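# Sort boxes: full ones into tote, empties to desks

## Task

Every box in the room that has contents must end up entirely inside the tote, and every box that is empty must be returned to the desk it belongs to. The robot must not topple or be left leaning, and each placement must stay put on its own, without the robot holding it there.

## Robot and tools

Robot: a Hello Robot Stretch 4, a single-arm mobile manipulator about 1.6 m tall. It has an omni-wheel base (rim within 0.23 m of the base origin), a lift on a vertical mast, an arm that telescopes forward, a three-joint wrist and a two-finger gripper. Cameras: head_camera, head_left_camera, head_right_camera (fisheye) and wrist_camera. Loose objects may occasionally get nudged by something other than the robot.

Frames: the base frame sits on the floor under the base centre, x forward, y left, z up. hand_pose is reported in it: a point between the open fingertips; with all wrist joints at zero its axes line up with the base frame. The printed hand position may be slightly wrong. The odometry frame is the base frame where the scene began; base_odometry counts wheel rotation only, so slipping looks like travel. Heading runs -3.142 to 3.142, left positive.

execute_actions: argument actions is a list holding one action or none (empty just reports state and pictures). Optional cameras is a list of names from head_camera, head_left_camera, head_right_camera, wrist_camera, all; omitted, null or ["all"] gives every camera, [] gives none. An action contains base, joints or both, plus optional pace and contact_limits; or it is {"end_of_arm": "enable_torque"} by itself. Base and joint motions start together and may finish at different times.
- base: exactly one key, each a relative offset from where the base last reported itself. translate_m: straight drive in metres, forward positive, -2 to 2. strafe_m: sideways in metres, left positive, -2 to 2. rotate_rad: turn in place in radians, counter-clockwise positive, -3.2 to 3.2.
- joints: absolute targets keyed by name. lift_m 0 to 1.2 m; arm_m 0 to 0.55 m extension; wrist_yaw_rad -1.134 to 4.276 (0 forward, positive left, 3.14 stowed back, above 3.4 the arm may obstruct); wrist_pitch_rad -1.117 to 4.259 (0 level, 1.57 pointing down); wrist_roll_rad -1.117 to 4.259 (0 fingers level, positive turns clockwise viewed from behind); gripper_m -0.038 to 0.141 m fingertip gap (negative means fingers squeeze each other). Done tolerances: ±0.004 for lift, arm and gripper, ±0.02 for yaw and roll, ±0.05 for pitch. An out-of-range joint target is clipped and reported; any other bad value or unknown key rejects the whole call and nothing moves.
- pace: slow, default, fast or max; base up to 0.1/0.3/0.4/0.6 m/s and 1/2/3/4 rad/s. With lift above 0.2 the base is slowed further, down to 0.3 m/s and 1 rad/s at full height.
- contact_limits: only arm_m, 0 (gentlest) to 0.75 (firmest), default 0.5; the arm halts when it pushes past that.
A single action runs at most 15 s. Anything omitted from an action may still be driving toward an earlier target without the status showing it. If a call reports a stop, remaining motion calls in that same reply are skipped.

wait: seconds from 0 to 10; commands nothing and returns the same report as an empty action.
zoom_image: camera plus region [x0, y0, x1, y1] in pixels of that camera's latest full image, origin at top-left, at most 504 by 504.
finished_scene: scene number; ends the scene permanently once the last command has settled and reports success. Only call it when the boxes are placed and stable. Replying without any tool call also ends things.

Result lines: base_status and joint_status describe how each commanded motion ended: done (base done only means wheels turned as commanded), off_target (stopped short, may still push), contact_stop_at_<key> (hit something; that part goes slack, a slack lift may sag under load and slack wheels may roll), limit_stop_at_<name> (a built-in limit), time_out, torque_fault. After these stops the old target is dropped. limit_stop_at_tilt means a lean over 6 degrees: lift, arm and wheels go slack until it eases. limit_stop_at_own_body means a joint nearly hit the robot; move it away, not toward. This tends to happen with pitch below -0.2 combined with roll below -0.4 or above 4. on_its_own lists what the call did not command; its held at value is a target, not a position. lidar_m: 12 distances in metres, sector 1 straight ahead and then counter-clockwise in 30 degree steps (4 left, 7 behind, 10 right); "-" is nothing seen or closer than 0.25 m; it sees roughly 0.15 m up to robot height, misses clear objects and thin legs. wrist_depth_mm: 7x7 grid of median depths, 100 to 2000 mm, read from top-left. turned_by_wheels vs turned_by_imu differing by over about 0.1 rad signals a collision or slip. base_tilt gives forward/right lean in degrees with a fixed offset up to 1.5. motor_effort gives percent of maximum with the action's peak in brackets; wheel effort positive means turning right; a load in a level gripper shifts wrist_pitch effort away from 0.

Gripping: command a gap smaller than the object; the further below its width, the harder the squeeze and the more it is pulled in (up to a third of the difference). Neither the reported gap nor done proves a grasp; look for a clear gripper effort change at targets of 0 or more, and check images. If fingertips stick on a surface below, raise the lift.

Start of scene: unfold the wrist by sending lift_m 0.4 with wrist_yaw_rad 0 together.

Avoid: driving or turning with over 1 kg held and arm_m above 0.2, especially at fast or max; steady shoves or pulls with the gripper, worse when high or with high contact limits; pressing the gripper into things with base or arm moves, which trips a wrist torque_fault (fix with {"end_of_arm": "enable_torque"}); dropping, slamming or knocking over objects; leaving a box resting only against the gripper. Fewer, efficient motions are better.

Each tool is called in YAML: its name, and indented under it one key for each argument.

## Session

execute_actions:
  actions: []

Scene clock: 0.00 s.
base_odometry: x=+0.000 y=+0.000 heading=+0.000 (m, m, rad; odometry frame)
turned_by_wheels: +0.000 (rad since the last result)
turned_by_imu: +0.000 (rad since the last result)
base_tilt: forward=+0.7 right=-0.3 (deg)
lidar_m: 0.93 0.84 0.86 0.99 0.90 0.89 1.08 2.06 2.07 0.91 0.80 0.80
base_status: not commanded
joint_positions: lift_m=+0.224 arm_m=-0.001 wrist_yaw_rad=+3.144 wrist_pitch_rad=-0.009 wrist_roll_rad=-0.004 gripper_m=+0.057
joint_status: not commanded
motor_effort: lift_m=+20 arm_m=-1 wrist_yaw_rad=-1 wrist_pitch_rad=-5 wrist_roll_rad=+1 gripper_m=-3 wheel_0=+0 wheel_1=+0 wheel_2=+0 (%)
hand_pose: x=-0.1184 y=+0.0866 z=+0.4052 quat_wxyz=(-0.001, +0.005, -0.002, +1.000) (m; base frame)
wrist_depth_mm: - 135 1537 1336 1042 904 778 / - 119 155 1336 1098 904 778 / - 121 159 1366 1060 904 778 / 118 136 232 1336 1060 904 768 / 224 - 1756 1366 1042 904 788 / 1397 1499 196 1308 198 891 778 / 931 917 1008 144 991 854 778
pictures: head_camera, head_left_camera, head_right_camera, wrist_camera
camera_calibration (this result's frames):
wrist_camera: T_world_to_cam=[[0.0408285, 0.998936, 0.0214408, -0.0983479], [0.0185333, 0.0206979, -0.999614, 0.46166], [-0.998994, 0.0412101, -0.0176685, 0.11454], [0, 0, 0, 1]] pos_world=[0.109884, 0.0839677, 0.465614]
Images, in order (width x height): head_camera 420x560, head_left_camera 420x672, head_right_camera 420x672, wrist_camera 616x392.

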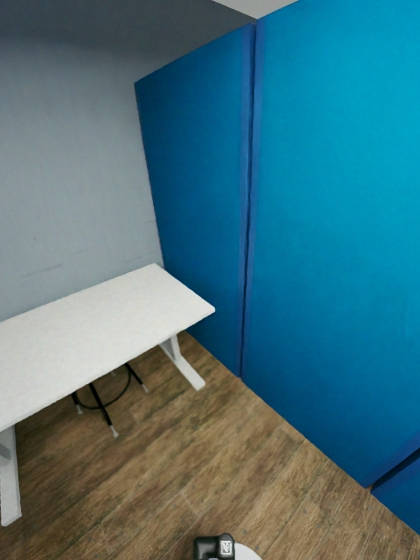

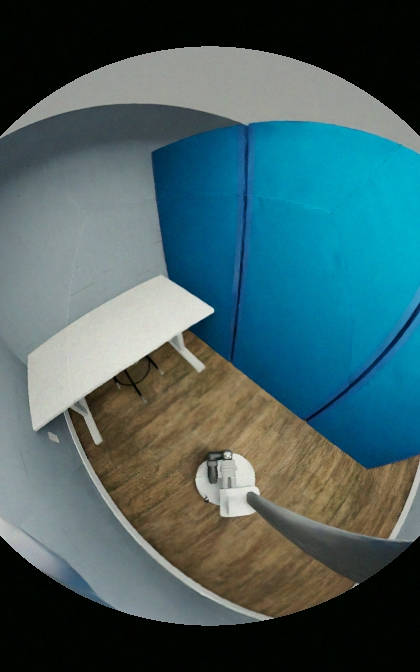

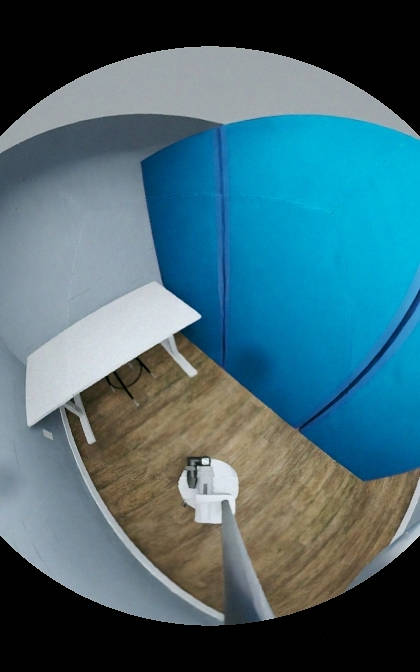

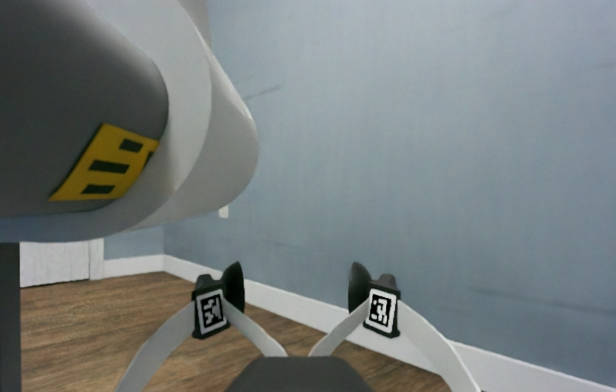

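Same layout. Face the cabinet, strafe right.

execute_actions:
  actions:
    - {"base":{"rotate_rad":-0.81}}
  cameras: []

execute_actions:
  actions:
    - {"base":{"strafe_m":-1.6},"pace":"fast"}
  cameras: ["head_camera"]

Scene clock: 3.87 s.
base_odometry: x=+0.000 y=+0.000 heading=-0.810 (m, m, rad; odometry frame)
turned_by_wheels: -0.810 (rad since the last result)
turned_by_imu: -0.804 (rad since the last result)
base_tilt: forward=+0.6 right=-0.3 (deg)
lidar_m: 0.80 0.85 0.87 0.83 0.90 0.93 0.90 0.94 1.29 2.07 1.14 0.84
base_status: done
joint_positions: lift_m=+0.224 arm_m=-0.001 wrist_yaw_rad=+3.144 wrist_pitch_rad=-0.009 wrist_roll_rad=-0.004 gripper_m=+0.057
joint_status: not commanded
motor_effort: lift_m=+20(20) arm_m=+0(1) wrist_yaw_rad=-1(1) wrist_pitch_rad=-6(6) wrist_roll_rad=+1(1) gripper_m=-2(5) wheel_0=+1(8) wheel_1=+1(9) wheel_2=+0(9) (%)
hand_pose: x=-0.1184 y=+0.0866 z=+0.4052 quat_wxyz=(-0.001, +0.005, -0.002, +1.000) (m; base frame)
wrist_depth_mm: - 135 991 991 1008 991 976 / - 119 156 1008 1008 1008 991 / - 121 159 991 991 1008 1008 / 118 136 232 991 1008 976 1008 / 224 1025 1008 1008 1008 1008 991 / 1008 1042 196 1008 197 1008 1008 / 946 946 1025 144 976 946 991
pictures: none
No camera images: the call's "cameras" was empty. Leave "cameras" out to get every camera's image.

Scene clock: 9.00 s.
base_odometry: x=-1.159 y=-1.103 heading=-0.810 (m, m, rad; odometry frame)
turned_by_wheels: +0.000 (rad since the last result)
turned_by_imu: +0.005 (rad since the last result)
base_tilt: forward=+0.7 right=-0.1 (deg)
lidar_m: 2.14 0.90 1.11 2.43 1.31 0.97 0.94 0.61 0.48 0.46 0.49 0.72
base_status: done
joint_positions: lift_m=+0.224 arm_m=-0.001 wrist_yaw_rad=+3.144 wrist_pitch_rad=-0.009 wrist_roll_rad=-0.004 gripper_m=+0.057
joint_status: not commanded
motor_effort: lift_m=+20(20) arm_m=+0(1) wrist_yaw_rad=-1(1) wrist_pitch_rad=-6(5) wrist_roll_rad=+2(2) gripper_m=-5(6) wheel_0=-1(11) wheel_1=+2(11) wheel_2=-1(1) (%)
hand_pose: x=-0.1184 y=+0.0866 z=+0.4052 quat_wxyz=(-0.001, +0.005, -0.002, +1.000) (m; base frame)
wrist_depth_mm: - 135 1042 1042 1025 1025 1060 / - 119 156 1060 1060 1042 1042 / - 122 158 1060 1042 1042 1042 / 118 136 232 1078 1078 1060 1042 / 224 1078 1078 1042 1078 1060 1042 / 842 1078 195 1078 198 1078 1060 / 820 946 1025 144 991 960 1025
pictures: head_camera
Images, in order (width x height): head_camera 420x560.

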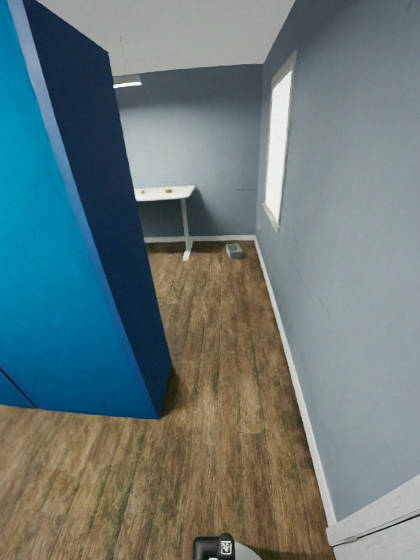

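execute_actions:
  actions:
    - {"base":{"translate_m":2.0},"pace":"fast"}
  cameras: []

execute_actions:
  actions:
    - {"base":{"strafe_m":0.7},"joints":{"lift_m":1.1,"wrist_yaw_rad":1.6,"wrist_pitch_rad":0.4,"gripper_m":0.141},"pace":"fast"}

execute_actions:
  actions:
    - {"base":{"translate_m":0.3},"joints":{"wrist_yaw_rad":0}}
  cameras: ["wrist_camera","head_camera"]

Scene clock: 17.70 s.
base_odometry: x=+0.221 y=-2.551 heading=-0.809 (m, m, rad; odometry frame)
turned_by_wheels: +0.000 (rad since the last result)
turned_by_imu: -0.002 (rad since the last result)
base_tilt: forward=+0.8 right=-0.3 (deg)
lidar_m: 1.09 1.09 1.48 2.38 1.06 0.84 1.93 0.77 0.57 0.55 0.54 0.80
base_status: done
joint_positions: lift_m=+0.224 arm_m=-0.001 wrist_yaw_rad=+3.144 wrist_pitch_rad=-0.009 wrist_roll_rad=-0.004 gripper_m=+0.057
joint_status: not commanded
motor_effort: lift_m=+20(20) arm_m=+0(1) wrist_yaw_rad=-1(1) wrist_pitch_rad=-5(5) wrist_roll_rad=+1(1) gripper_m=-2(7) wheel_0=+0(3) wheel_1=+2(11) wheel_2=+3(13) (%)
hand_pose: x=-0.1184 y=+0.0866 z=+0.4052 quat_wxyz=(-0.001, +0.005, -0.002, +1.000) (m; base frame)
wrist_depth_mm: - 136 - - - 1060 1160 / - 119 155 - - 1336 1308 / - 121 159 - - 1308 1308 / 118 136 231 - - 1308 1308 / 223 1430 - - 1205 1308 1308 / 946 1308 195 1537 198 1160 1255 / 878 960 1008 145 991 854 854
pictures: none
No camera images: the call's "cameras" was empty. Leave "cameras" out to get every camera's image.

Scene clock: 20.97 s.
base_odometry: x=+0.728 y=-2.068 heading=-0.809 (m, m, rad; odometry frame)
turned_by_wheels: +0.000 (rad since the last result)
turned_by_imu: -0.004 (rad since the last result)
base_tilt: forward=+0.6 right=-0.2 (deg)
lidar_m: 1.01 1.07 1.52 1.69 1.02 0.75 0.73 0.79 1.29 1.23 1.26 1.05
base_status: done
joint_positions: lift_m=+1.100 arm_m=-0.001 wrist_yaw_rad=+1.600 wrist_pitch_rad=+0.402 wrist_roll_rad=-0.004 gripper_m=+0.141
joint_status: all done
motor_effort: lift_m=+22(27) arm_m=+0(0) wrist_yaw_rad=-2(4) wrist_pitch_rad=-6(6) wrist_roll_rad=+1(2) gripper_m=-1(1) wheel_0=+2(11) wheel_1=-2(11) wheel_2=+1(4) (%)
hand_pose: x=+0.2499 y=+0.2679 z=+1.1651 quat_wxyz=(+0.682, -0.145, +0.138, +0.703) (m; base frame)
wrist_depth_mm: 1336 - - - - - - / 1366 - - - - - - / 1499 - - - - - - / 1576 - - - - - - / 1499 - - - - - - / 1708 198 1863 1983 1863 1756 1921 / 1499 1537 1537 146 1618 1537 1576
pictures: head_camera, head_left_camera, head_right_camera, wrist_camera
camera_calibration (this result's frames):
wrist_camera: T_world_to_cam=[[0.999312, -0.00197463, 0.0370444, -0.300297], [0.0328702, -0.415779, -0.908872, 1.21837], [0.017197, 0.909464, -0.415428, 0.46528], [0, 0, 0, 1]] pos_world=[0.252041, 0.0828256, 1.31176]
Images, in order (width x height): head_camera 420x560, head_left_camera 420x672, head_right_camera 420x672, wrist_camera 616x392.

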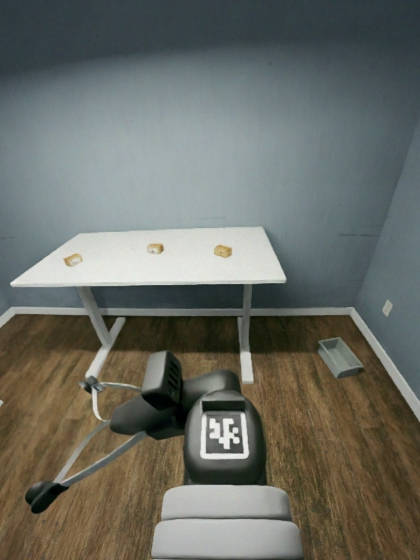

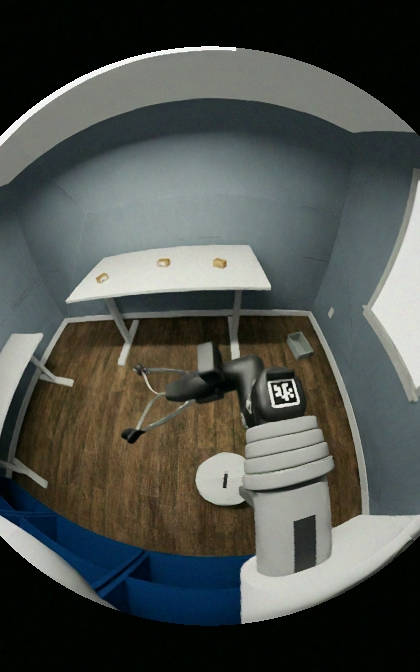

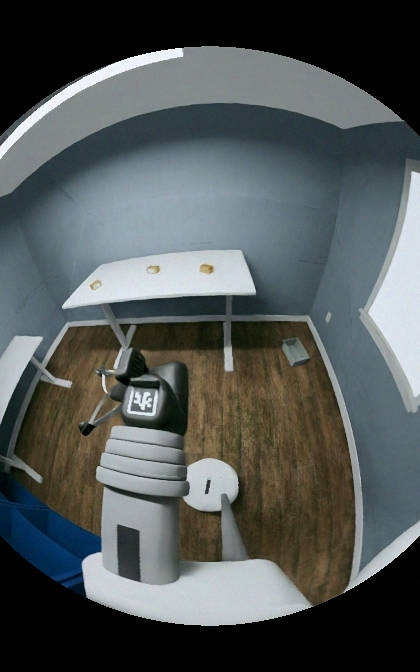

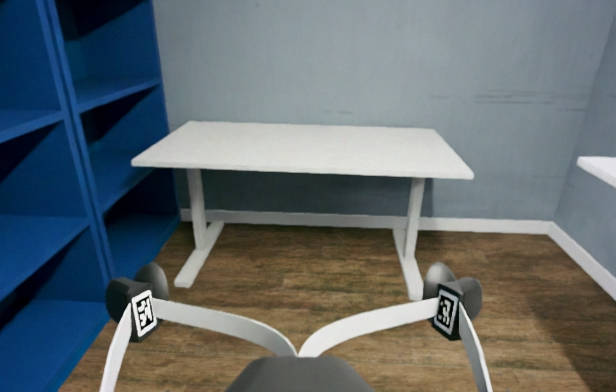

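Scene clock: 23.43 s.
base_odometry: x=+0.935 y=-2.285 heading=-0.809 (m, m, rad; odometry frame)
turned_by_wheels: +0.000 (rad since the last result)
turned_by_imu: +0.000 (rad since the last result)
base_tilt: forward=+0.6 right=-0.2 (deg)
lidar_m: 0.71 0.74 1.07 1.67 1.44 1.05 1.03 1.10 1.31 1.23 1.15 0.73
base_status: done
joint_positions: lift_m=+1.100 arm_m=-0.001 wrist_yaw_rad=+0.000 wrist_pitch_rad=+0.402 wrist_roll_rad=-0.004 gripper_m=+0.141
joint_status: all done
motor_effort: lift_m=+22(22) arm_m=+0(0) wrist_yaw_rad=-2(6) wrist_pitch_rad=-5(5) wrist_roll_rad=+2(0) gripper_m=-4(0) wheel_0=+1(9) wheel_1=+4(10) wheel_2=+1(9) (%)
hand_pose: x=+0.4358 y=-0.0873 z=+1.1651 quat_wxyz=(+0.980, -0.002, +0.200, +0.001) (m; base frame)
wrist_depth_mm: 1182 1138 1182 1160 1182 1118 1138 / 1281 1205 1205 1229 1229 1182 1205 / 1182 1205 1205 1205 1308 1308 1308 / 820 831 831 798 917 1397 1366 / 627 640 640 647 647 1464 1430 / 1661 198 585 1576 585 1576 1576 / 1576 1499 1576 146 1618 1537 1618
pictures: head_camera, wrist_camera
camera_calibration (this result's frames):
wrist_camera: T_world_to_cam=[[-0.0309612, -0.998834, 0.0370449, -0.124834], [-0.416571, -0.0207956, -0.908865, 1.29491], [0.908576, -0.0435714, -0.415442, 0.31349], [0, 0, 0, 1]] pos_world=[0.250728, -0.0841012, 1.31176]
Images, in order (width x height): head_camera 420x560, wrist_camera 616x392.

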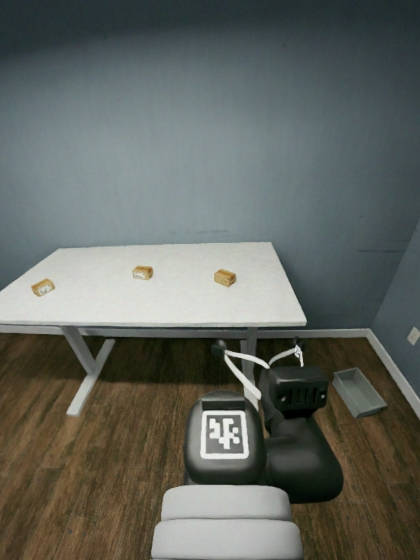

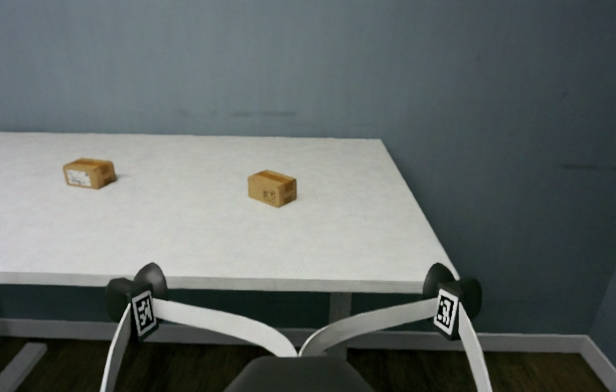

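execute_actions:
  actions:
    - {"base":{"translate_m":0.3},"joints":{"wrist_yaw_rad":0.8,"lift_m":0.99}}
  cameras: []

execute_actions:
  actions:
    - {"base":{"strafe_m":-0.27},"joints":{"arm_m":0.21}}
  cameras: ["wrist_camera","head_camera"]

Scene clock: 31.17 s.
base_odometry: x=+1.142 y=-2.502 heading=-0.808 (m, m, rad; odometry frame)
turned_by_wheels: +0.000 (rad since the last result)
turned_by_imu: -0.001 (rad since the last result)
base_tilt: forward=+0.8 right=-0.2 (deg)
lidar_m: 0.43 0.45 0.64 1.65 1.76 1.39 1.34 1.77 1.25 1.24 0.96 0.44
base_status: done
joint_positions: lift_m=+0.990 arm_m=-0.001 wrist_yaw_rad=+0.800 wrist_pitch_rad=+0.402 wrist_roll_rad=-0.004 gripper_m=+0.141
joint_status: all done
motor_effort: lift_m=+17(23) arm_m=-1(0) wrist_yaw_rad=-1(5) wrist_pitch_rad=-5(5) wrist_roll_rad=+0(2) gripper_m=-3(1) wheel_0=+2(5) wheel_1=+2(8) wheel_2=+1(11) (%)
hand_pose: x=+0.4180 y=+0.1295 z=+1.0556 quat_wxyz=(+0.902, -0.079, +0.183, +0.382) (m; base frame)
wrist_depth_mm: 1863 - 1661 1229 1042 878 759 / - - 1537 1281 1060 891 788 / 1921 842 854 866 891 878 798 / - 621 585 591 591 597 603 / - - 445 445 452 455 459 / 1661 197 370 357 336 338 364 / 1464 1397 1464 146 304 296 303
pictures: none
No camera images: the call's "cameras" was empty. Leave "cameras" out to get every camera's image.

Scene clock: 33.40 s.
base_odometry: x=+0.947 y=-2.688 heading=-0.809 (m, m, rad; odometry frame)
turned_by_wheels: +0.000 (rad since the last result)
turned_by_imu: +0.001 (rad since the last result)
base_tilt: forward=+0.5 right=-0.2 (deg)
lidar_m: 0.41 0.43 0.62 1.93 1.88 1.40 1.34 1.39 1.01 0.96 0.74 0.80
base_status: done
joint_positions: lift_m=+0.990 arm_m=+0.209 wrist_yaw_rad=+0.800 wrist_pitch_rad=+0.402 wrist_roll_rad=-0.004 gripper_m=+0.141
joint_status: all done
motor_effort: lift_m=+17(17) arm_m=+6(8) wrist_yaw_rad=-1(1) wrist_pitch_rad=-5(3) wrist_roll_rad=+1(2) gripper_m=-2(2) wheel_0=+0(4) wheel_1=-3(9) wheel_2=+0(0) (%)
hand_pose: x=+0.6274 y=+0.1295 z=+1.0555 quat_wxyz=(+0.902, -0.079, +0.183, +0.382) (m; base frame)
wrist_depth_mm: - 1756 1205 960 788 676 585 / - 1708 1281 1008 842 691 603 / 831 842 854 854 820 723 621 / 569 580 585 580 585 597 603 / 436 433 436 373 445 449 452 / 355 198 345 345 334 334 362 / 294 287 298 146 300 291 300
pictures: head_camera, wrist_camera
camera_calibration (this result's frames):
wrist_camera: T_world_to_cam=[[0.694639, -0.718404, 0.0370441, -0.389814], [-0.275428, -0.313183, -0.908876, 1.22897], [0.664542, 0.621138, -0.415418, 0.170338], [0, 0, 0, 1]] pos_world=[0.496077, -0.000954533, 1.20218]
Images, in order (width x height): head_camera 420x560, wrist_camera 616x392.

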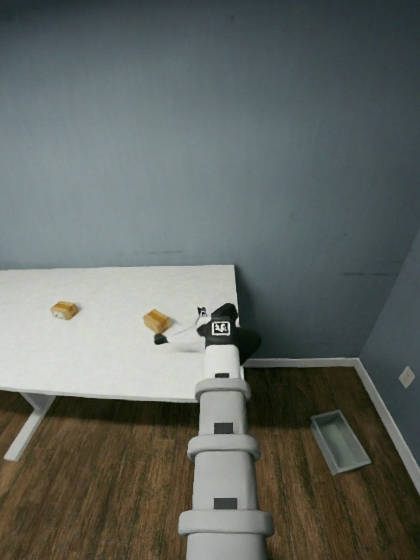

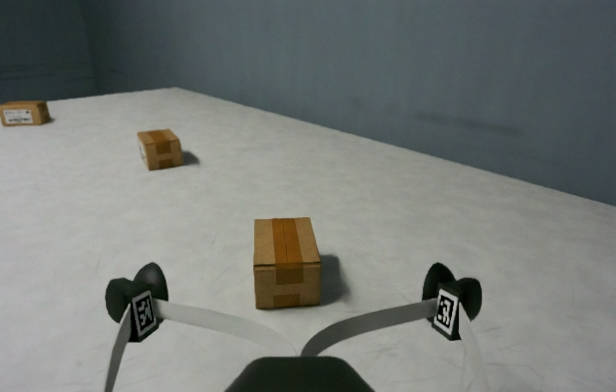

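execute_actions:
  actions:
    - {"base":{"strafe_m":0.103},"joints":{"arm_m":0.295}}
  cameras: []

execute_actions:
  actions:
    - {"joints":{"lift_m":0.92}}
  cameras: ["wrist_camera"]

execute_actions:
  actions:
    - {"joints":{"gripper_m":0.005}}
  cameras: []

execute_actions:
  actions:
    - {"joints":{"lift_m":0.94},"pace":"slow"}
  cameras: ["wrist_camera","head_camera"]

Scene clock: 40.97 s.
base_odometry: x=+1.021 y=-2.617 heading=-0.808 (m, m, rad; odometry frame)
turned_by_wheels: +0.000 (rad since the last result)
turned_by_imu: -0.001 (rad since the last result)
base_tilt: forward=+0.7 right=-0.1 (deg)
lidar_m: 0.39 0.44 0.62 1.82 1.85 1.40 1.32 1.57 1.11 1.07 0.83 0.43
base_status: done
joint_positions: lift_m=+0.990 arm_m=+0.294 wrist_yaw_rad=+0.800 wrist_pitch_rad=+0.402 wrist_roll_rad=-0.004 gripper_m=+0.141
joint_status: all done
motor_effort: lift_m=+17(17) arm_m=+7(4) wrist_yaw_rad=-2(1) wrist_pitch_rad=-7(6) wrist_roll_rad=+2(2) gripper_m=-2(4) wheel_0=+0(6) wheel_1=+0(13) wheel_2=+0(1) (%)
hand_pose: x=+0.7124 y=+0.1295 z=+1.0555 quat_wxyz=(+0.902, -0.079, +0.183, +0.382) (m; base frame)
wrist_depth_mm: - 1576 1138 866 707 597 521 / - 1537 1160 904 732 615 530 / 820 831 842 854 759 640 554 / 569 539 580 585 585 597 554 / 433 439 439 442 445 449 452 / 351 198 357 285 332 334 359 / 296 287 298 146 298 289 298
pictures: none
No camera images: the call's "cameras" was empty. Leave "cameras" out to get every camera's image.

Scene clock: 42.20 s.
base_odometry: x=+1.021 y=-2.617 heading=-0.808 (m, m, rad; odometry frame)
turned_by_wheels: +0.000 (rad since the last result)
turned_by_imu: +0.000 (rad since the last result)
base_tilt: forward=+0.7 right=-0.2 (deg)
lidar_m: 0.40 0.44 0.62 1.83 1.85 1.40 1.30 1.54 1.11 1.07 0.83 0.43
base_status: not commanded
joint_positions: lift_m=+0.920 arm_m=+0.294 wrist_yaw_rad=+0.800 wrist_pitch_rad=+0.402 wrist_roll_rad=-0.004 gripper_m=+0.141
joint_status: all done
motor_effort: lift_m=+17(24) arm_m=+6(7) wrist_yaw_rad=-1(2) wrist_pitch_rad=-3(5) wrist_roll_rad=+1(1) gripper_m=-4(2) wheel_0=+0(0) wheel_1=+0(0) wheel_2=+0(0) (%)
hand_pose: x=+0.7124 y=+0.1295 z=+0.9856 quat_wxyz=(+0.902, -0.079, +0.183, +0.382) (m; base frame)
wrist_depth_mm: - 1576 1118 842 683 597 521 / 1078 1118 1078 891 732 615 539 / 591 521 597 603 615 591 549 / 410 410 415 415 421 424 424 / 312 310 298 225 319 322 324 / 251 198 196 188 237 239 256 / 208 204 206 146 213 208 214
pictures: wrist_camera
camera_calibration (this result's frames):
wrist_camera: T_world_to_cam=[[0.694698, -0.718347, 0.0370444, -0.446288], [-0.275411, -0.313213, -0.908871, 1.18878], [0.664488, 0.621188, -0.415429, 0.0848343], [0, 0, 0, 1]] pos_world=[0.581068, -0.000944778, 1.13223]
Images, in order (width x height): wrist_camera 616x392.

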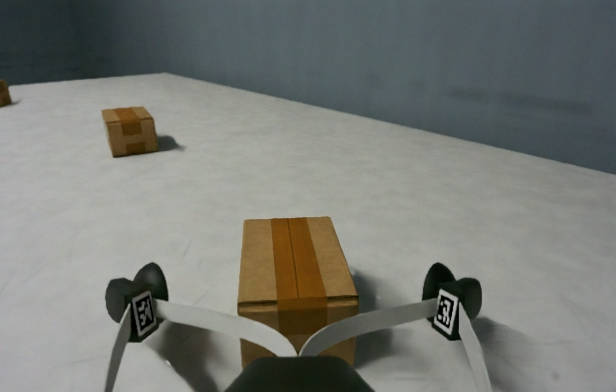

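Scene clock: 44.53 s.
base_odometry: x=+1.021 y=-2.617 heading=-0.808 (m, m, rad; odometry frame)
turned_by_wheels: +0.000 (rad since the last result)
turned_by_imu: +0.000 (rad since the last result)
base_tilt: forward=+0.7 right=-0.4 (deg)
lidar_m: 0.42 0.45 0.62 1.82 1.87 1.39 1.34 1.52 1.11 1.07 0.83 0.43
base_status: not commanded
joint_positions: lift_m=+0.920 arm_m=+0.294 wrist_yaw_rad=+0.800 wrist_pitch_rad=+0.405 wrist_roll_rad=-0.004 gripper_m=+0.006
joint_status: all done
motor_effort: lift_m=+17(17) arm_m=+6(7) wrist_yaw_rad=-1(1) wrist_pitch_rad=-12(13) wrist_roll_rad=+0(1) gripper_m=-24(23) wheel_0=+0(0) wheel_1=+0(0) wheel_2=+0(0) (%)
hand_pose: x=+0.7122 y=+0.1293 z=+0.9848 quat_wxyz=(+0.902, -0.080, +0.184, +0.382) (m; base frame)
wrist_depth_mm: - 1576 1118 854 707 597 521 / 1060 1078 1060 878 741 615 544 / 585 521 585 597 609 603 544 / 399 404 404 415 415 415 421 / 306 307 296 213 315 315 317 / 248 248 184 174 186 253 254 / 207 196 197 176 206 198 213
pictures: none
No camera images: the call's "cameras" was empty. Leave "cameras" out to get every camera's image.

Scene clock: 45.47 s.
base_odometry: x=+1.021 y=-2.617 heading=-0.808 (m, m, rad; odometry frame)
turned_by_wheels: +0.000 (rad since the last result)
turned_by_imu: +0.000 (rad since the last result)
base_tilt: forward=+0.7 right=-0.3 (deg)
lidar_m: 0.41 0.43 0.63 1.82 1.86 1.40 1.31 1.57 1.13 1.07 0.84 0.45
base_status: not commanded
joint_positions: lift_m=+0.940 arm_m=+0.294 wrist_yaw_rad=+0.800 wrist_pitch_rad=+0.405 wrist_roll_rad=-0.004 gripper_m=+0.006
joint_status: all done
motor_effort: lift_m=+24(21) arm_m=+7(7) wrist_yaw_rad=-1(2) wrist_pitch_rad=-13(12) wrist_roll_rad=+2(0) gripper_m=-23(26) wheel_0=+0(0) wheel_1=+0(0) wheel_2=+0(0) (%)
hand_pose: x=+0.7122 y=+0.1293 z=+1.0042 quat_wxyz=(+0.902, -0.080, +0.184, +0.382) (m; base frame)
wrist_depth_mm: - 1618 1098 854 699 591 521 / - 1182 1078 917 723 621 544 / 640 554 661 668 668 621 549 / 445 449 449 462 459 466 466 / 342 343 330 214 351 351 351 / 273 276 185 174 186 283 282 / 230 218 218 177 228 222 235
pictures: head_camera, wrist_camera
camera_calibration (this result's frames):
wrist_camera: T_world_to_cam=[[0.694777, -0.718266, 0.0371328, -0.447144], [-0.277188, -0.315049, -0.907695, 1.20593], [0.663665, 0.620353, -0.417984, 0.0961304], [0, 0, 0, 1]] pos_world=[0.581136, -0.000875845, 1.1514]
Images, in order (width x height): head_camera 420x560, wrist_camera 616x392.

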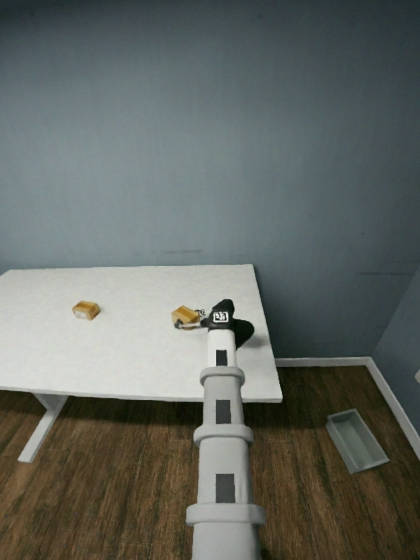

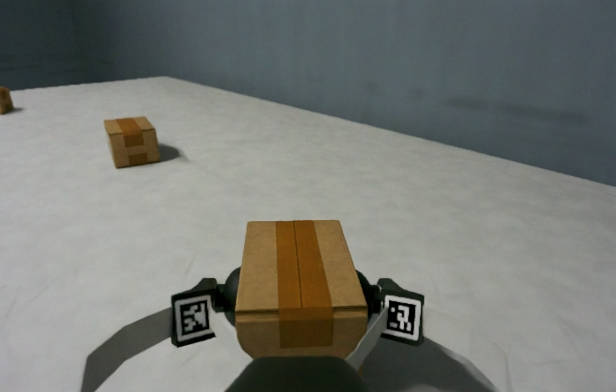

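execute_actions:
  actions:
    - {"base":{"rotate_rad":-0.8},"joints":{"lift_m":0.97,"arm_m":0.2,"wrist_yaw_rad":-0.4}}
  cameras: []

execute_actions:
  actions:
    - {"joints":{"lift_m":0.4,"wrist_pitch_rad":1.0,"arm_m":0.35}}
  cameras: ["wrist_camera","head_camera"]

Scene clock: 51.63 s.
base_odometry: x=+1.021 y=-2.617 heading=-1.608 (m, m, rad; odometry frame)
turned_by_wheels: -0.799 (rad since the last result)
turned_by_imu: -0.794 (rad since the last result)
base_tilt: forward=+0.7 right=-0.3 (deg)
lidar_m: 0.81 0.40 0.41 0.49 0.89 1.82 1.53 1.33 1.32 1.27 1.08 1.07
base_status: done
joint_positions: lift_m=+0.970 arm_m=+0.201 wrist_yaw_rad=-0.400 wrist_pitch_rad=+0.405 wrist_roll_rad=-0.004 gripper_m=+0.006
joint_status: all done
motor_effort: lift_m=+24(27) arm_m=-7(10) wrist_yaw_rad=-1(11) wrist_pitch_rad=-14(12) wrist_roll_rad=+2(2) gripper_m=-24(25) wheel_0=+3(11) wheel_1=+4(7) wheel_2=+0(8) (%)
hand_pose: x=+0.5822 y=-0.1838 z=+1.0342 quat_wxyz=(+0.960, +0.038, +0.197, -0.194) (m; base frame)
wrist_depth_mm: 931 917 831 759 691 640 597 / 960 991 891 798 732 676 634 / 1008 1042 931 854 768 707 661 / 1008 1138 1025 904 809 741 699 / 1078 1205 1078 213 878 798 715 / 1078 1281 184 174 185 831 759 / 1098 1336 1281 176 976 866 820
pictures: none
No camera images: the call's "cameras" was empty. Leave "cameras" out to get every camera's image.

Scene clock: 54.80 s.
base_odometry: x=+1.021 y=-2.617 heading=-1.608 (m, m, rad; odometry frame)
turned_by_wheels: +0.000 (rad since the last result)
turned_by_imu: -0.001 (rad since the last result)
base_tilt: forward=+0.5 right=-0.3 (deg)
lidar_m: 0.82 0.41 0.42 0.49 0.89 1.85 1.53 1.33 1.33 1.29 1.08 1.08
base_status: not commanded
joint_positions: lift_m=+0.400 arm_m=+0.349 wrist_yaw_rad=-0.400 wrist_pitch_rad=+1.003 wrist_roll_rad=-0.004 gripper_m=+0.006
joint_status: all done
motor_effort: lift_m=+18(24) arm_m=+6(6) wrist_yaw_rad=-1(0) wrist_pitch_rad=-9(11) wrist_roll_rad=+2(2) gripper_m=-25(25) wheel_0=+2(3) wheel_1=+4(4) wheel_2=+0(0) (%)
hand_pose: x=+0.6286 y=-0.1409 z=+0.3352 quat_wxyz=(+0.860, +0.094, +0.471, -0.173) (m; base frame)
wrist_depth_mm: 820 831 831 778 715 654 603 / 768 640 654 788 768 732 668 / 661 676 683 699 707 715 707 / 627 591 564 647 640 661 661 / 574 580 580 214 597 597 609 / 539 535 184 173 185 554 554 / 496 488 500 176 504 496 525
pictures: head_camera, wrist_camera
camera_calibration (this result's frames):
wrist_camera: T_world_to_cam=[[-0.393363, -0.918116, 0.0482618, 0.0937635], [-0.797837, 0.314803, -0.514156, 0.774466], [0.456861, -0.240755, -0.856338, 0.195135], [0, 0, 0, 1]] pos_world=[0.565631, -0.110739, 0.560773]
Images, in order (width x height): head_camera 420x560, wrist_camera 616x392.

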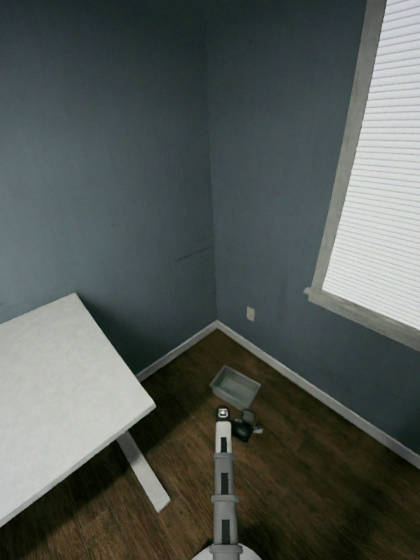

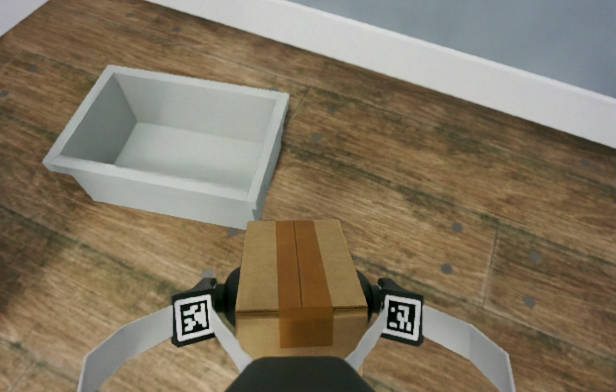

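execute_actions:
  actions:
    - {"base":{"translate_m":0.15},"joints":{"lift_m":0.28,"wrist_yaw_rad":-0.5,"arm_m":0.52}}
  cameras: []

execute_actions:
  actions:
    - {"joints":{"lift_m":0.19},"pace":"slow"}
  cameras: ["wrist_camera"]

Scene clock: 60.20 s.
base_odometry: x=+1.015 y=-2.767 heading=-1.607 (m, m, rad; odometry frame)
turned_by_wheels: +0.000 (rad since the last result)
turned_by_imu: +0.000 (rad since the last result)
base_tilt: forward=+0.5 right=-0.1 (deg)
lidar_m: 0.69 0.32 0.29 0.34 0.68 1.94 1.67 1.43 1.45 1.11 0.96 0.74
base_status: done
joint_positions: lift_m=+0.280 arm_m=+0.519 wrist_yaw_rad=-0.500 wrist_pitch_rad=+1.003 wrist_roll_rad=-0.004 gripper_m=+0.006
joint_status: all done
motor_effort: lift_m=+18(20) arm_m=+7(9) wrist_yaw_rad=-2(1) wrist_pitch_rad=-8(8) wrist_roll_rad=+1(2) gripper_m=-25(24) wheel_0=+1(9) wheel_1=+3(8) wheel_2=+1(10) (%)
hand_pose: x=+0.7841 y=-0.1511 z=+0.2152 quat_wxyz=(+0.850, +0.117, +0.466, -0.216) (m; base frame)
wrist_depth_mm: 640 603 554 517 484 449 424 / 597 597 597 585 539 504 477 / 530 535 544 554 559 549 525 / 488 373 496 504 504 512 521 / 364 418 402 213 452 469 473 / 329 413 185 174 185 436 439 / 319 379 384 177 392 394 407
pictures: none
No camera images: the call's "cameras" was empty. Leave "cameras" out to get every camera's image.

Scene clock: 61.83 s.
base_odometry: x=+1.015 y=-2.767 heading=-1.607 (m, m, rad; odometry frame)
turned_by_wheels: +0.000 (rad since the last result)
turned_by_imu: +0.000 (rad since the last result)
base_tilt: forward=+0.6 right=-0.2 (deg)
lidar_m: 0.71 0.30 0.30 0.36 0.67 1.94 1.67 1.44 1.43 1.12 0.95 0.86
base_status: not commanded
joint_positions: lift_m=+0.190 arm_m=+0.519 wrist_yaw_rad=-0.500 wrist_pitch_rad=+1.003 wrist_roll_rad=-0.004 gripper_m=+0.006
joint_status: all done
motor_effort: lift_m=+17(17) arm_m=+6(6) wrist_yaw_rad=-2(2) wrist_pitch_rad=-8(7) wrist_roll_rad=+3(2) gripper_m=-24(25) wheel_0=+1(1) wheel_1=+3(4) wheel_2=+1(1) (%)
hand_pose: x=+0.7841 y=-0.1511 z=+0.1252 quat_wxyz=(+0.850, +0.117, +0.466, -0.216) (m; base frame)
wrist_depth_mm: 525 525 517 512 462 436 418 / 466 469 480 477 484 484 466 / 282 287 282 439 439 445 449 / 301 336 322 307 298 407 410 / 306 357 355 213 287 370 373 / 312 329 184 174 185 345 347 / 301 300 301 176 214 310 320
pictures: wrist_camera
camera_calibration (this result's frames):
wrist_camera: T_world_to_cam=[[-0.482981, -0.8743, 0.0482623, 0.232587], [-0.762391, 0.392771, -0.514287, 0.777755], [0.430685, -0.285186, -0.856259, -0.044313], [0, 0, 0, 1]] pos_world=[0.724373, -0.114766, 0.350821]
Images, in order (width x height): wrist_camera 616x392.

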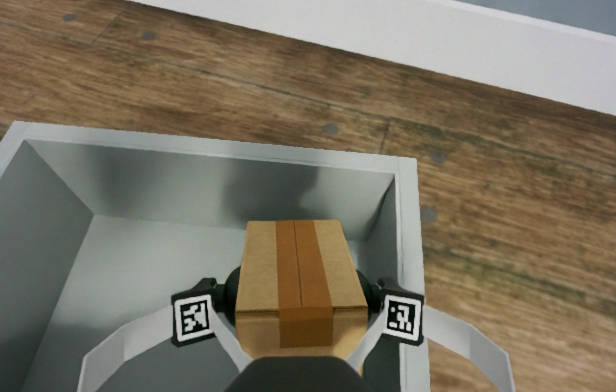

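execute_actions:
  actions:
    - {"base":{"rotate_rad":0.05},"joints":{"arm_m":0.545,"wrist_yaw_rad":-0.55,"lift_m":0.2},"pace":"slow"}
  cameras: []

execute_actions:
  actions:
    - {"joints":{"lift_m":0.16},"pace":"slow"}
  cameras: ["wrist_camera"]

Scene clock: 64.83 s.
base_odometry: x=+1.016 y=-2.767 heading=-1.558 (m, m, rad; odometry frame)
turned_by_wheels: +0.049 (rad since the last result)
turned_by_imu: +0.048 (rad since the last result)
base_tilt: forward=+0.6 right=-0.2 (deg)
lidar_m: 0.68 0.31 0.31 0.37 0.73 1.97 1.63 1.43 1.85 1.10 0.97 0.76
base_status: done
joint_positions: lift_m=+0.200 arm_m=+0.544 wrist_yaw_rad=-0.550 wrist_pitch_rad=+1.003 wrist_roll_rad=-0.004 gripper_m=+0.006
joint_status: all done
motor_effort: lift_m=+24(23) arm_m=+7(7) wrist_yaw_rad=-2(4) wrist_pitch_rad=-6(7) wrist_roll_rad=+2(1) gripper_m=-27(24) wheel_0=-1(5) wheel_1=-4(4) wheel_2=-3(4) (%)
hand_pose: x=+0.8013 y=-0.1556 z=+0.1347 quat_wxyz=(+0.844, +0.129, +0.463, -0.237) (m; base frame)
wrist_depth_mm: 535 544 539 521 477 445 427 / 480 480 488 496 500 492 469 / 436 294 445 442 452 462 462 / 283 319 320 309 297 404 421 / 262 357 362 213 359 370 387 / 252 332 185 174 185 264 355 / 254 307 312 176 314 215 330
pictures: none
No camera images: the call's "cameras" was empty. Leave "cameras" out to get every camera's image.

Scene clock: 66.00 s.
base_odometry: x=+1.016 y=-2.767 heading=-1.558 (m, m, rad; odometry frame)
turned_by_wheels: +0.000 (rad since the last result)
turned_by_imu: +0.000 (rad since the last result)
base_tilt: forward=+0.7 right=-0.3 (deg)
lidar_m: 0.81 0.30 0.31 0.38 0.75 1.97 1.64 1.44 1.83 1.09 0.97 0.75
base_status: not commanded
joint_positions: lift_m=+0.160 arm_m=+0.544 wrist_yaw_rad=-0.550 wrist_pitch_rad=+1.003 wrist_roll_rad=-0.004 gripper_m=+0.006
joint_status: all done
motor_effort: lift_m=+18(25) arm_m=+6(6) wrist_yaw_rad=-2(2) wrist_pitch_rad=-7(8) wrist_roll_rad=+0(0) gripper_m=-25(25) wheel_0=-1(1) wheel_1=-3(3) wheel_2=-3(3) (%)
hand_pose: x=+0.8013 y=-0.1556 z=+0.0952 quat_wxyz=(+0.844, +0.129, +0.463, -0.237) (m; base frame)
wrist_depth_mm: 473 480 492 488 477 445 418 / 430 427 436 439 449 449 449 / 250 266 254 254 252 402 410 / 241 319 320 307 296 259 375 / 247 324 324 214 334 231 343 / 251 303 185 174 185 200 315 / 255 272 274 176 282 181 296
pictures: wrist_camera
camera_calibration (this result's frames):
wrist_camera: T_world_to_cam=[[-0.525966, -0.849135, 0.0482626, 0.276808], [-0.741887, 0.430307, -0.514236, 0.766674], [0.415888, -0.306276, -0.85629, -0.0701716], [0, 0, 0, 1]] pos_world=[0.743561, -0.11635, 0.320805]
Images, in order (width x height): wrist_camera 616x392.

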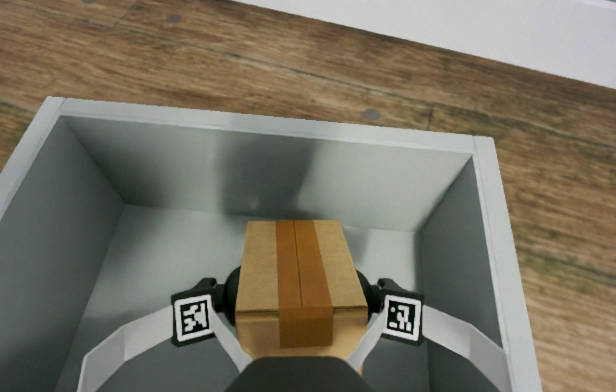

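execute_actions:
  actions:
    - {"base":{"translate_m":0.028},"pace":"slow"}
  cameras: []

execute_actions:
  actions:
    - {"joints":{"lift_m":0.12},"pace":"slow"}
  cameras: []

execute_actions:
  actions:
    - {"joints":{"gripper_m":0.085},"pace":"slow"}
  cameras: ["wrist_camera"]

execute_actions:
  actions:
    - {"joints":{"lift_m":0.3}}
  cameras: []

execute_actions:
  actions:
    - {"base":{"translate_m":-0.178},"joints":{"lift_m":1.0,"arm_m":0.2,"wrist_pitch_rad":0.4,"gripper_m":0.141},"pace":"fast"}
  cameras: ["head_camera"]

execute_actions:
  actions:
    - {"base":{"rotate_rad":0.75},"joints":{"wrist_yaw_rad":1.1,"arm_m":0.33,"lift_m":0.99}}
  cameras: []

execute_actions:
  actions:
    - {"base":{"strafe_m":0.24}}
  cameras: ["head_camera","wrist_camera"]

Scene clock: 74.40 s.
base_odometry: x=+1.016 y=-2.795 heading=-1.558 (m, m, rad; odometry frame)
turned_by_wheels: +0.000 (rad since the last result)
turned_by_imu: +0.000 (rad since the last result)
base_tilt: forward=+0.9 right=-0.2 (deg)
lidar_m: 0.78 0.28 0.28 0.35 0.67 1.97 1.67 1.45 1.79 1.08 0.95 0.74
base_status: done
joint_positions: lift_m=+0.160 arm_m=+0.544 wrist_yaw_rad=-0.550 wrist_pitch_rad=+1.003 wrist_roll_rad=-0.004 gripper_m=+0.006
joint_status: not commanded
motor_effort: lift_m=+18(18) arm_m=+7(7) wrist_yaw_rad=-2(2) wrist_pitch_rad=-8(8) wrist_roll_rad=+1(0) gripper_m=-27(27) wheel_0=+3(1) wheel_1=+4(1) wheel_2=-3(8) (%)
hand_pose: x=+0.8013 y=-0.1556 z=+0.0952 quat_wxyz=(+0.844, +0.129, +0.463, -0.237) (m; base frame)
wrist_depth_mm: 477 484 492 484 462 427 399 / 427 427 433 439 445 449 442 / 377 246 242 397 404 407 415 / 229 283 276 263 255 237 370 / 222 315 324 213 324 253 338 / 226 298 183 174 185 230 306 / 229 273 276 176 283 196 186
pictures: none
No camera images: the call's "cameras" was empty. Leave "cameras" out to get every camera's image.

Scene clock: 75.57 s.
base_odometry: x=+1.016 y=-2.795 heading=-1.558 (m, m, rad; odometry frame)
turned_by_wheels: +0.000 (rad since the last result)
turned_by_imu: +0.000 (rad since the last result)
base_tilt: forward=+0.5 right=-0.2 (deg)
lidar_m: 0.81 0.28 0.28 0.36 0.69 1.98 1.67 1.46 1.78 1.08 0.95 0.68
base_status: not commanded
joint_positions: lift_m=+0.120 arm_m=+0.544 wrist_yaw_rad=-0.550 wrist_pitch_rad=+1.003 wrist_roll_rad=-0.004 gripper_m=+0.006
joint_status: all done
motor_effort: lift_m=+18(14) arm_m=+7(7) wrist_yaw_rad=-2(2) wrist_pitch_rad=-7(8) wrist_roll_rad=+2(1) gripper_m=-28(25) wheel_0=+3(3) wheel_1=+5(4) wheel_2=-3(3) (%)
hand_pose: x=+0.8014 y=-0.1556 z=+0.0552 quat_wxyz=(+0.844, +0.129, +0.463, -0.237) (m; base frame)
wrist_depth_mm: 413 421 421 427 430 421 402 / 208 375 382 382 387 392 397 / 213 229 221 213 206 206 204 / 219 285 276 266 254 235 190 / 222 282 282 214 291 252 184 / 227 262 183 174 185 229 180 / 229 238 241 176 248 196 176
pictures: none
No camera images: the call's "cameras" was empty. Leave "cameras" out to get every camera's image.

Scene clock: 78.63 s.
base_odometry: x=+1.016 y=-2.795 heading=-1.558 (m, m, rad; odometry frame)
turned_by_wheels: +0.000 (rad since the last result)
turned_by_imu: -0.001 (rad since the last result)
base_tilt: forward=+0.6 right=-0.2 (deg)
lidar_m: 0.78 0.29 0.28 0.36 0.70 1.96 1.66 1.46 1.84 1.06 0.94 0.68
base_status: not commanded
joint_positions: lift_m=+0.120 arm_m=+0.544 wrist_yaw_rad=-0.550 wrist_pitch_rad=+1.002 wrist_roll_rad=-0.004 gripper_m=+0.085
joint_status: all done
motor_effort: lift_m=+18(18) arm_m=+6(6) wrist_yaw_rad=-1(2) wrist_pitch_rad=-4(7) wrist_roll_rad=+1(2) gripper_m=-1(24) wheel_0=+3(3) wheel_1=+4(4) wheel_2=-3(3) (%)
hand_pose: x=+0.8016 y=-0.1558 z=+0.0554 quat_wxyz=(+0.845, +0.129, +0.463, -0.237) (m; base frame)
wrist_depth_mm: 418 421 424 427 433 421 402 / 211 375 384 387 389 394 402 / 213 227 220 212 206 206 206 / 217 282 273 263 252 234 191 / 222 285 285 236 290 253 185 / 226 263 199 218 198 242 181 / 230 242 244 144 250 211 176
pictures: wrist_camera
camera_calibration (this result's frames):
wrist_camera: T_world_to_cam=[[-0.526176, -0.849006, 0.0482562, 0.278895], [-0.741245, 0.430099, -0.515335, 0.745981], [0.416768, -0.306927, -0.855629, -0.105252], [0, 0, 0, 1]] pos_world=[0.743568, -0.116367, 0.280915]
Images, in order (width x height): wrist_camera 616x392.

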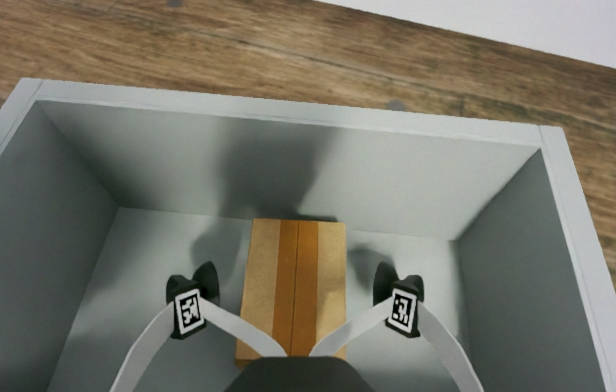

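Scene clock: 80.47 s.
base_odometry: x=+1.016 y=-2.795 heading=-1.558 (m, m, rad; odometry frame)
turned_by_wheels: +0.000 (rad since the last result)
turned_by_imu: +0.000 (rad since the last result)
base_tilt: forward=+0.7 right=-0.1 (deg)
lidar_m: 0.66 0.27 0.27 0.36 0.67 1.99 1.67 1.46 1.80 1.09 0.95 0.67
base_status: not commanded
joint_positions: lift_m=+0.300 arm_m=+0.544 wrist_yaw_rad=-0.550 wrist_pitch_rad=+1.001 wrist_roll_rad=-0.004 gripper_m=+0.085
joint_status: all done
motor_effort: lift_m=+23(27) arm_m=+7(6) wrist_yaw_rad=-1(1) wrist_pitch_rad=-3(3) wrist_roll_rad=+0(0) gripper_m=-4(0) wheel_0=+3(3) wheel_1=+4(4) wheel_2=-3(3) (%)
hand_pose: x=+0.8016 y=-0.1558 z=+0.2350 quat_wxyz=(+0.845, +0.129, +0.462, -0.237) (m; base frame)
wrist_depth_mm: 621 591 554 512 473 439 413 / 621 627 603 574 535 500 466 / 564 564 574 580 569 554 517 / 512 521 530 530 530 539 539 / 469 392 373 384 379 492 496 / 436 343 198 415 198 455 459 / 410 309 410 144 404 418 424
pictures: none
No camera images: the call's "cameras" was empty. Leave "cameras" out to get every camera's image.

Scene clock: 83.30 s.
base_odometry: x=+1.014 y=-2.617 heading=-1.558 (m, m, rad; odometry frame)
turned_by_wheels: +0.000 (rad since the last result)
turned_by_imu: -0.001 (rad since the last result)
base_tilt: forward=+0.7 right=-0.2 (deg)
lidar_m: 0.83 0.42 0.42 0.50 1.00 1.84 1.50 1.32 1.34 1.24 1.05 0.93
base_status: done
joint_positions: lift_m=+1.000 arm_m=+0.201 wrist_yaw_rad=-0.550 wrist_pitch_rad=+0.402 wrist_roll_rad=-0.004 gripper_m=+0.141
joint_status: all done
motor_effort: lift_m=+23(25) arm_m=-7(8) wrist_yaw_rad=-1(3) wrist_pitch_rad=-4(11) wrist_roll_rad=+0(1) gripper_m=-2(3) wheel_0=+0(9) wheel_1=-3(11) wheel_2=-1(14) (%)
hand_pose: x=+0.5526 y=-0.2133 z=+1.0651 quat_wxyz=(+0.943, +0.052, +0.193, -0.266) (m; base frame)
wrist_depth_mm: 917 842 798 750 699 654 627 / 960 904 831 788 723 691 654 / 1060 976 891 820 759 723 699 / 1078 1042 976 866 798 768 723 / 1118 1118 1060 960 866 809 750 / 1160 198 1078 1025 891 831 820 / 1205 1336 1229 146 991 917 866
pictures: head_camera
Images, in order (width x height): head_camera 420x560.

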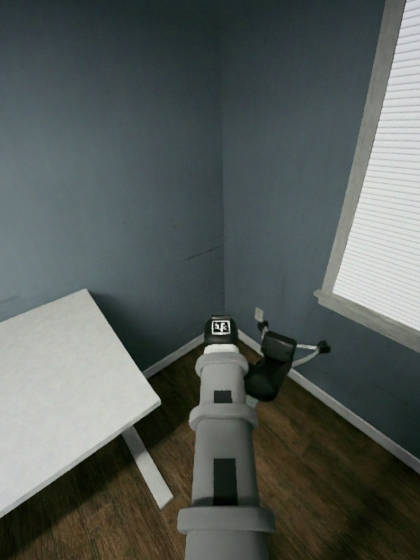

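Scene clock: 84.97 s.
base_odometry: x=+1.014 y=-2.617 heading=-0.808 (m, m, rad; odometry frame)
turned_by_wheels: +0.750 (rad since the last result)
turned_by_imu: +0.744 (rad since the last result)
base_tilt: forward=+0.7 right=-0.2 (deg)
lidar_m: 0.42 0.46 0.63 1.83 1.87 1.39 1.31 1.54 1.08 1.06 0.83 0.42
base_status: done
joint_positions: lift_m=+0.990 arm_m=+0.329 wrist_yaw_rad=+1.100 wrist_pitch_rad=+0.402 wrist_roll_rad=-0.004 gripper_m=+0.141
joint_status: all done
motor_effort: lift_m=+17(21) arm_m=+6(4) wrist_yaw_rad=-1(9) wrist_pitch_rad=-4(5) wrist_roll_rad=+1(2) gripper_m=-1(0) wheel_0=-1(7) wheel_1=-3(9) wheel_2=+1(8) (%)
hand_pose: x=+0.6981 y=+0.1970 z=+1.0556 quat_wxyz=(+0.835, -0.106, +0.169, +0.512) (m; base frame)
wrist_depth_mm: - - - 1336 904 699 574 / - - - 1281 931 707 580 / 931 854 854 866 854 732 603 / 580 574 554 585 591 603 585 / 436 439 439 445 442 455 452 / 349 197 355 355 336 338 359 / 294 286 298 146 300 291 301
pictures: none
No camera images: the call's "cameras" was empty. Leave "cameras" out to get every camera's image.

Scene clock: 87.07 s.
base_odometry: x=+1.187 y=-2.451 heading=-0.808 (m, m, rad; odometry frame)
turned_by_wheels: +0.000 (rad since the last result)
turned_by_imu: -0.002 (rad since the last result)
base_tilt: forward=+0.5 right=-0.2 (deg)
lidar_m: 0.40 0.47 0.64 1.58 1.69 1.38 1.32 1.88 1.34 1.30 1.04 0.45
base_status: done
joint_positions: lift_m=+0.990 arm_m=+0.329 wrist_yaw_rad=+1.100 wrist_pitch_rad=+0.402 wrist_roll_rad=-0.004 gripper_m=+0.141
joint_status: not commanded
motor_effort: lift_m=+17(17) arm_m=+6(6) wrist_yaw_rad=-1(1) wrist_pitch_rad=-5(5) wrist_roll_rad=+2(1) gripper_m=+0(0) wheel_0=+0(14) wheel_1=+0(14) wheel_2=+0(1) (%)
hand_pose: x=+0.6981 y=+0.1970 z=+1.0556 quat_wxyz=(+0.835, -0.106, +0.169, +0.512) (m; base frame)
wrist_depth_mm: 1808 1921 - 1308 917 699 580 / 1921 - - 1336 931 723 591 / 1336 732 854 866 866 741 597 / 574 580 580 585 597 591 591 / 436 439 445 392 445 449 452 / 349 198 353 357 332 332 359 / 294 287 297 146 300 293 300
pictures: head_camera, wrist_camera
camera_calibration (this result's frames):
wrist_camera: T_world_to_cam=[[0.875955, -0.480968, 0.0370455, -0.563788], [-0.170485, -0.380501, -0.90893, 1.20966], [0.451263, 0.789866, -0.4153, 0.197039], [0, 0, 0, 1]] pos_world=[0.611166, 0.0334798, 1.20222]
Images, in order (width x height): head_camera 420x560, wrist_camera 616x392.

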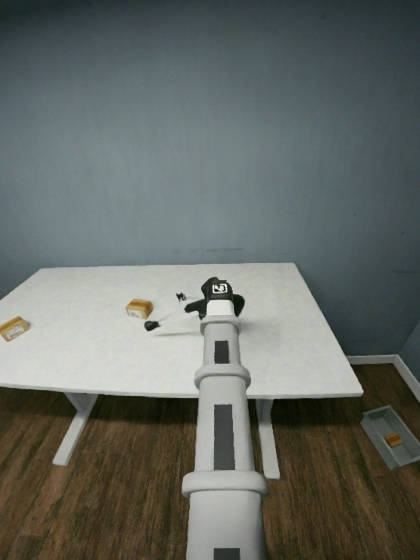

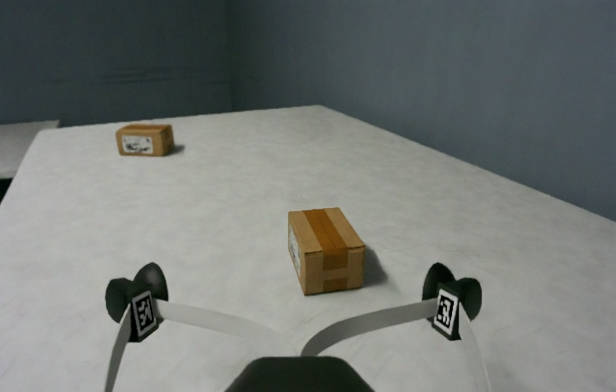

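execute_actions:
  actions:
    - {"base":{"strafe_m":0.05},"joints":{"arm_m":0.46,"wrist_yaw_rad":1.3}}
  cameras: ["wrist_camera"]

Scene clock: 91.67 s.
base_odometry: x=+1.223 y=-2.417 heading=-0.808 (m, m, rad; odometry frame)
turned_by_wheels: +0.000 (rad since the last result)
turned_by_imu: -0.001 (rad since the last result)
base_tilt: forward=+0.6 right=-0.2 (deg)
lidar_m: 0.41 0.46 0.64 1.55 1.64 1.38 1.31 1.37 1.40 1.35 0.60 0.45
base_status: done
joint_positions: lift_m=+0.990 arm_m=+0.459 wrist_yaw_rad=+1.300 wrist_pitch_rad=+0.402 wrist_roll_rad=-0.004 gripper_m=+0.141
joint_status: all done
motor_effort: lift_m=+17(17) arm_m=+6(8) wrist_yaw_rad=+0(8) wrist_pitch_rad=-6(6) wrist_roll_rad=+2(1) gripper_m=+0(1) wheel_0=+0(10) wheel_1=+0(10) wheel_2=+0(0) (%)
hand_pose: x=+0.7850 y=+0.2324 z=+1.0556 quat_wxyz=(+0.780, -0.122, +0.158, +0.593) (m; base frame)
wrist_depth_mm: 1863 1921 - 1921 1008 715 554 / 1921 - - 1921 1042 723 559 / 1576 842 866 854 854 732 569 / 574 580 580 585 591 603 564 / 436 439 439 445 445 445 452 / 351 197 330 285 334 334 362 / 293 289 296 146 300 291 298
pictures: wrist_camera
camera_calibration (this result's frames):
wrist_camera: T_world_to_cam=[[0.954029, -0.297415, 0.037048, -0.726804], [-0.091539, -0.406851, -0.908896, 1.18207], [0.285393, 0.863722, -0.415373, 0.242922], [0, 0, 0, 1]] pos_world=[0.73227, 0.0549479, 1.20221]
Images, in order (width x height): wrist_camera 616x392.

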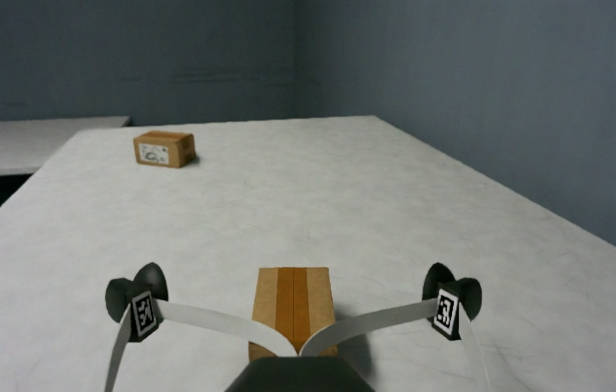

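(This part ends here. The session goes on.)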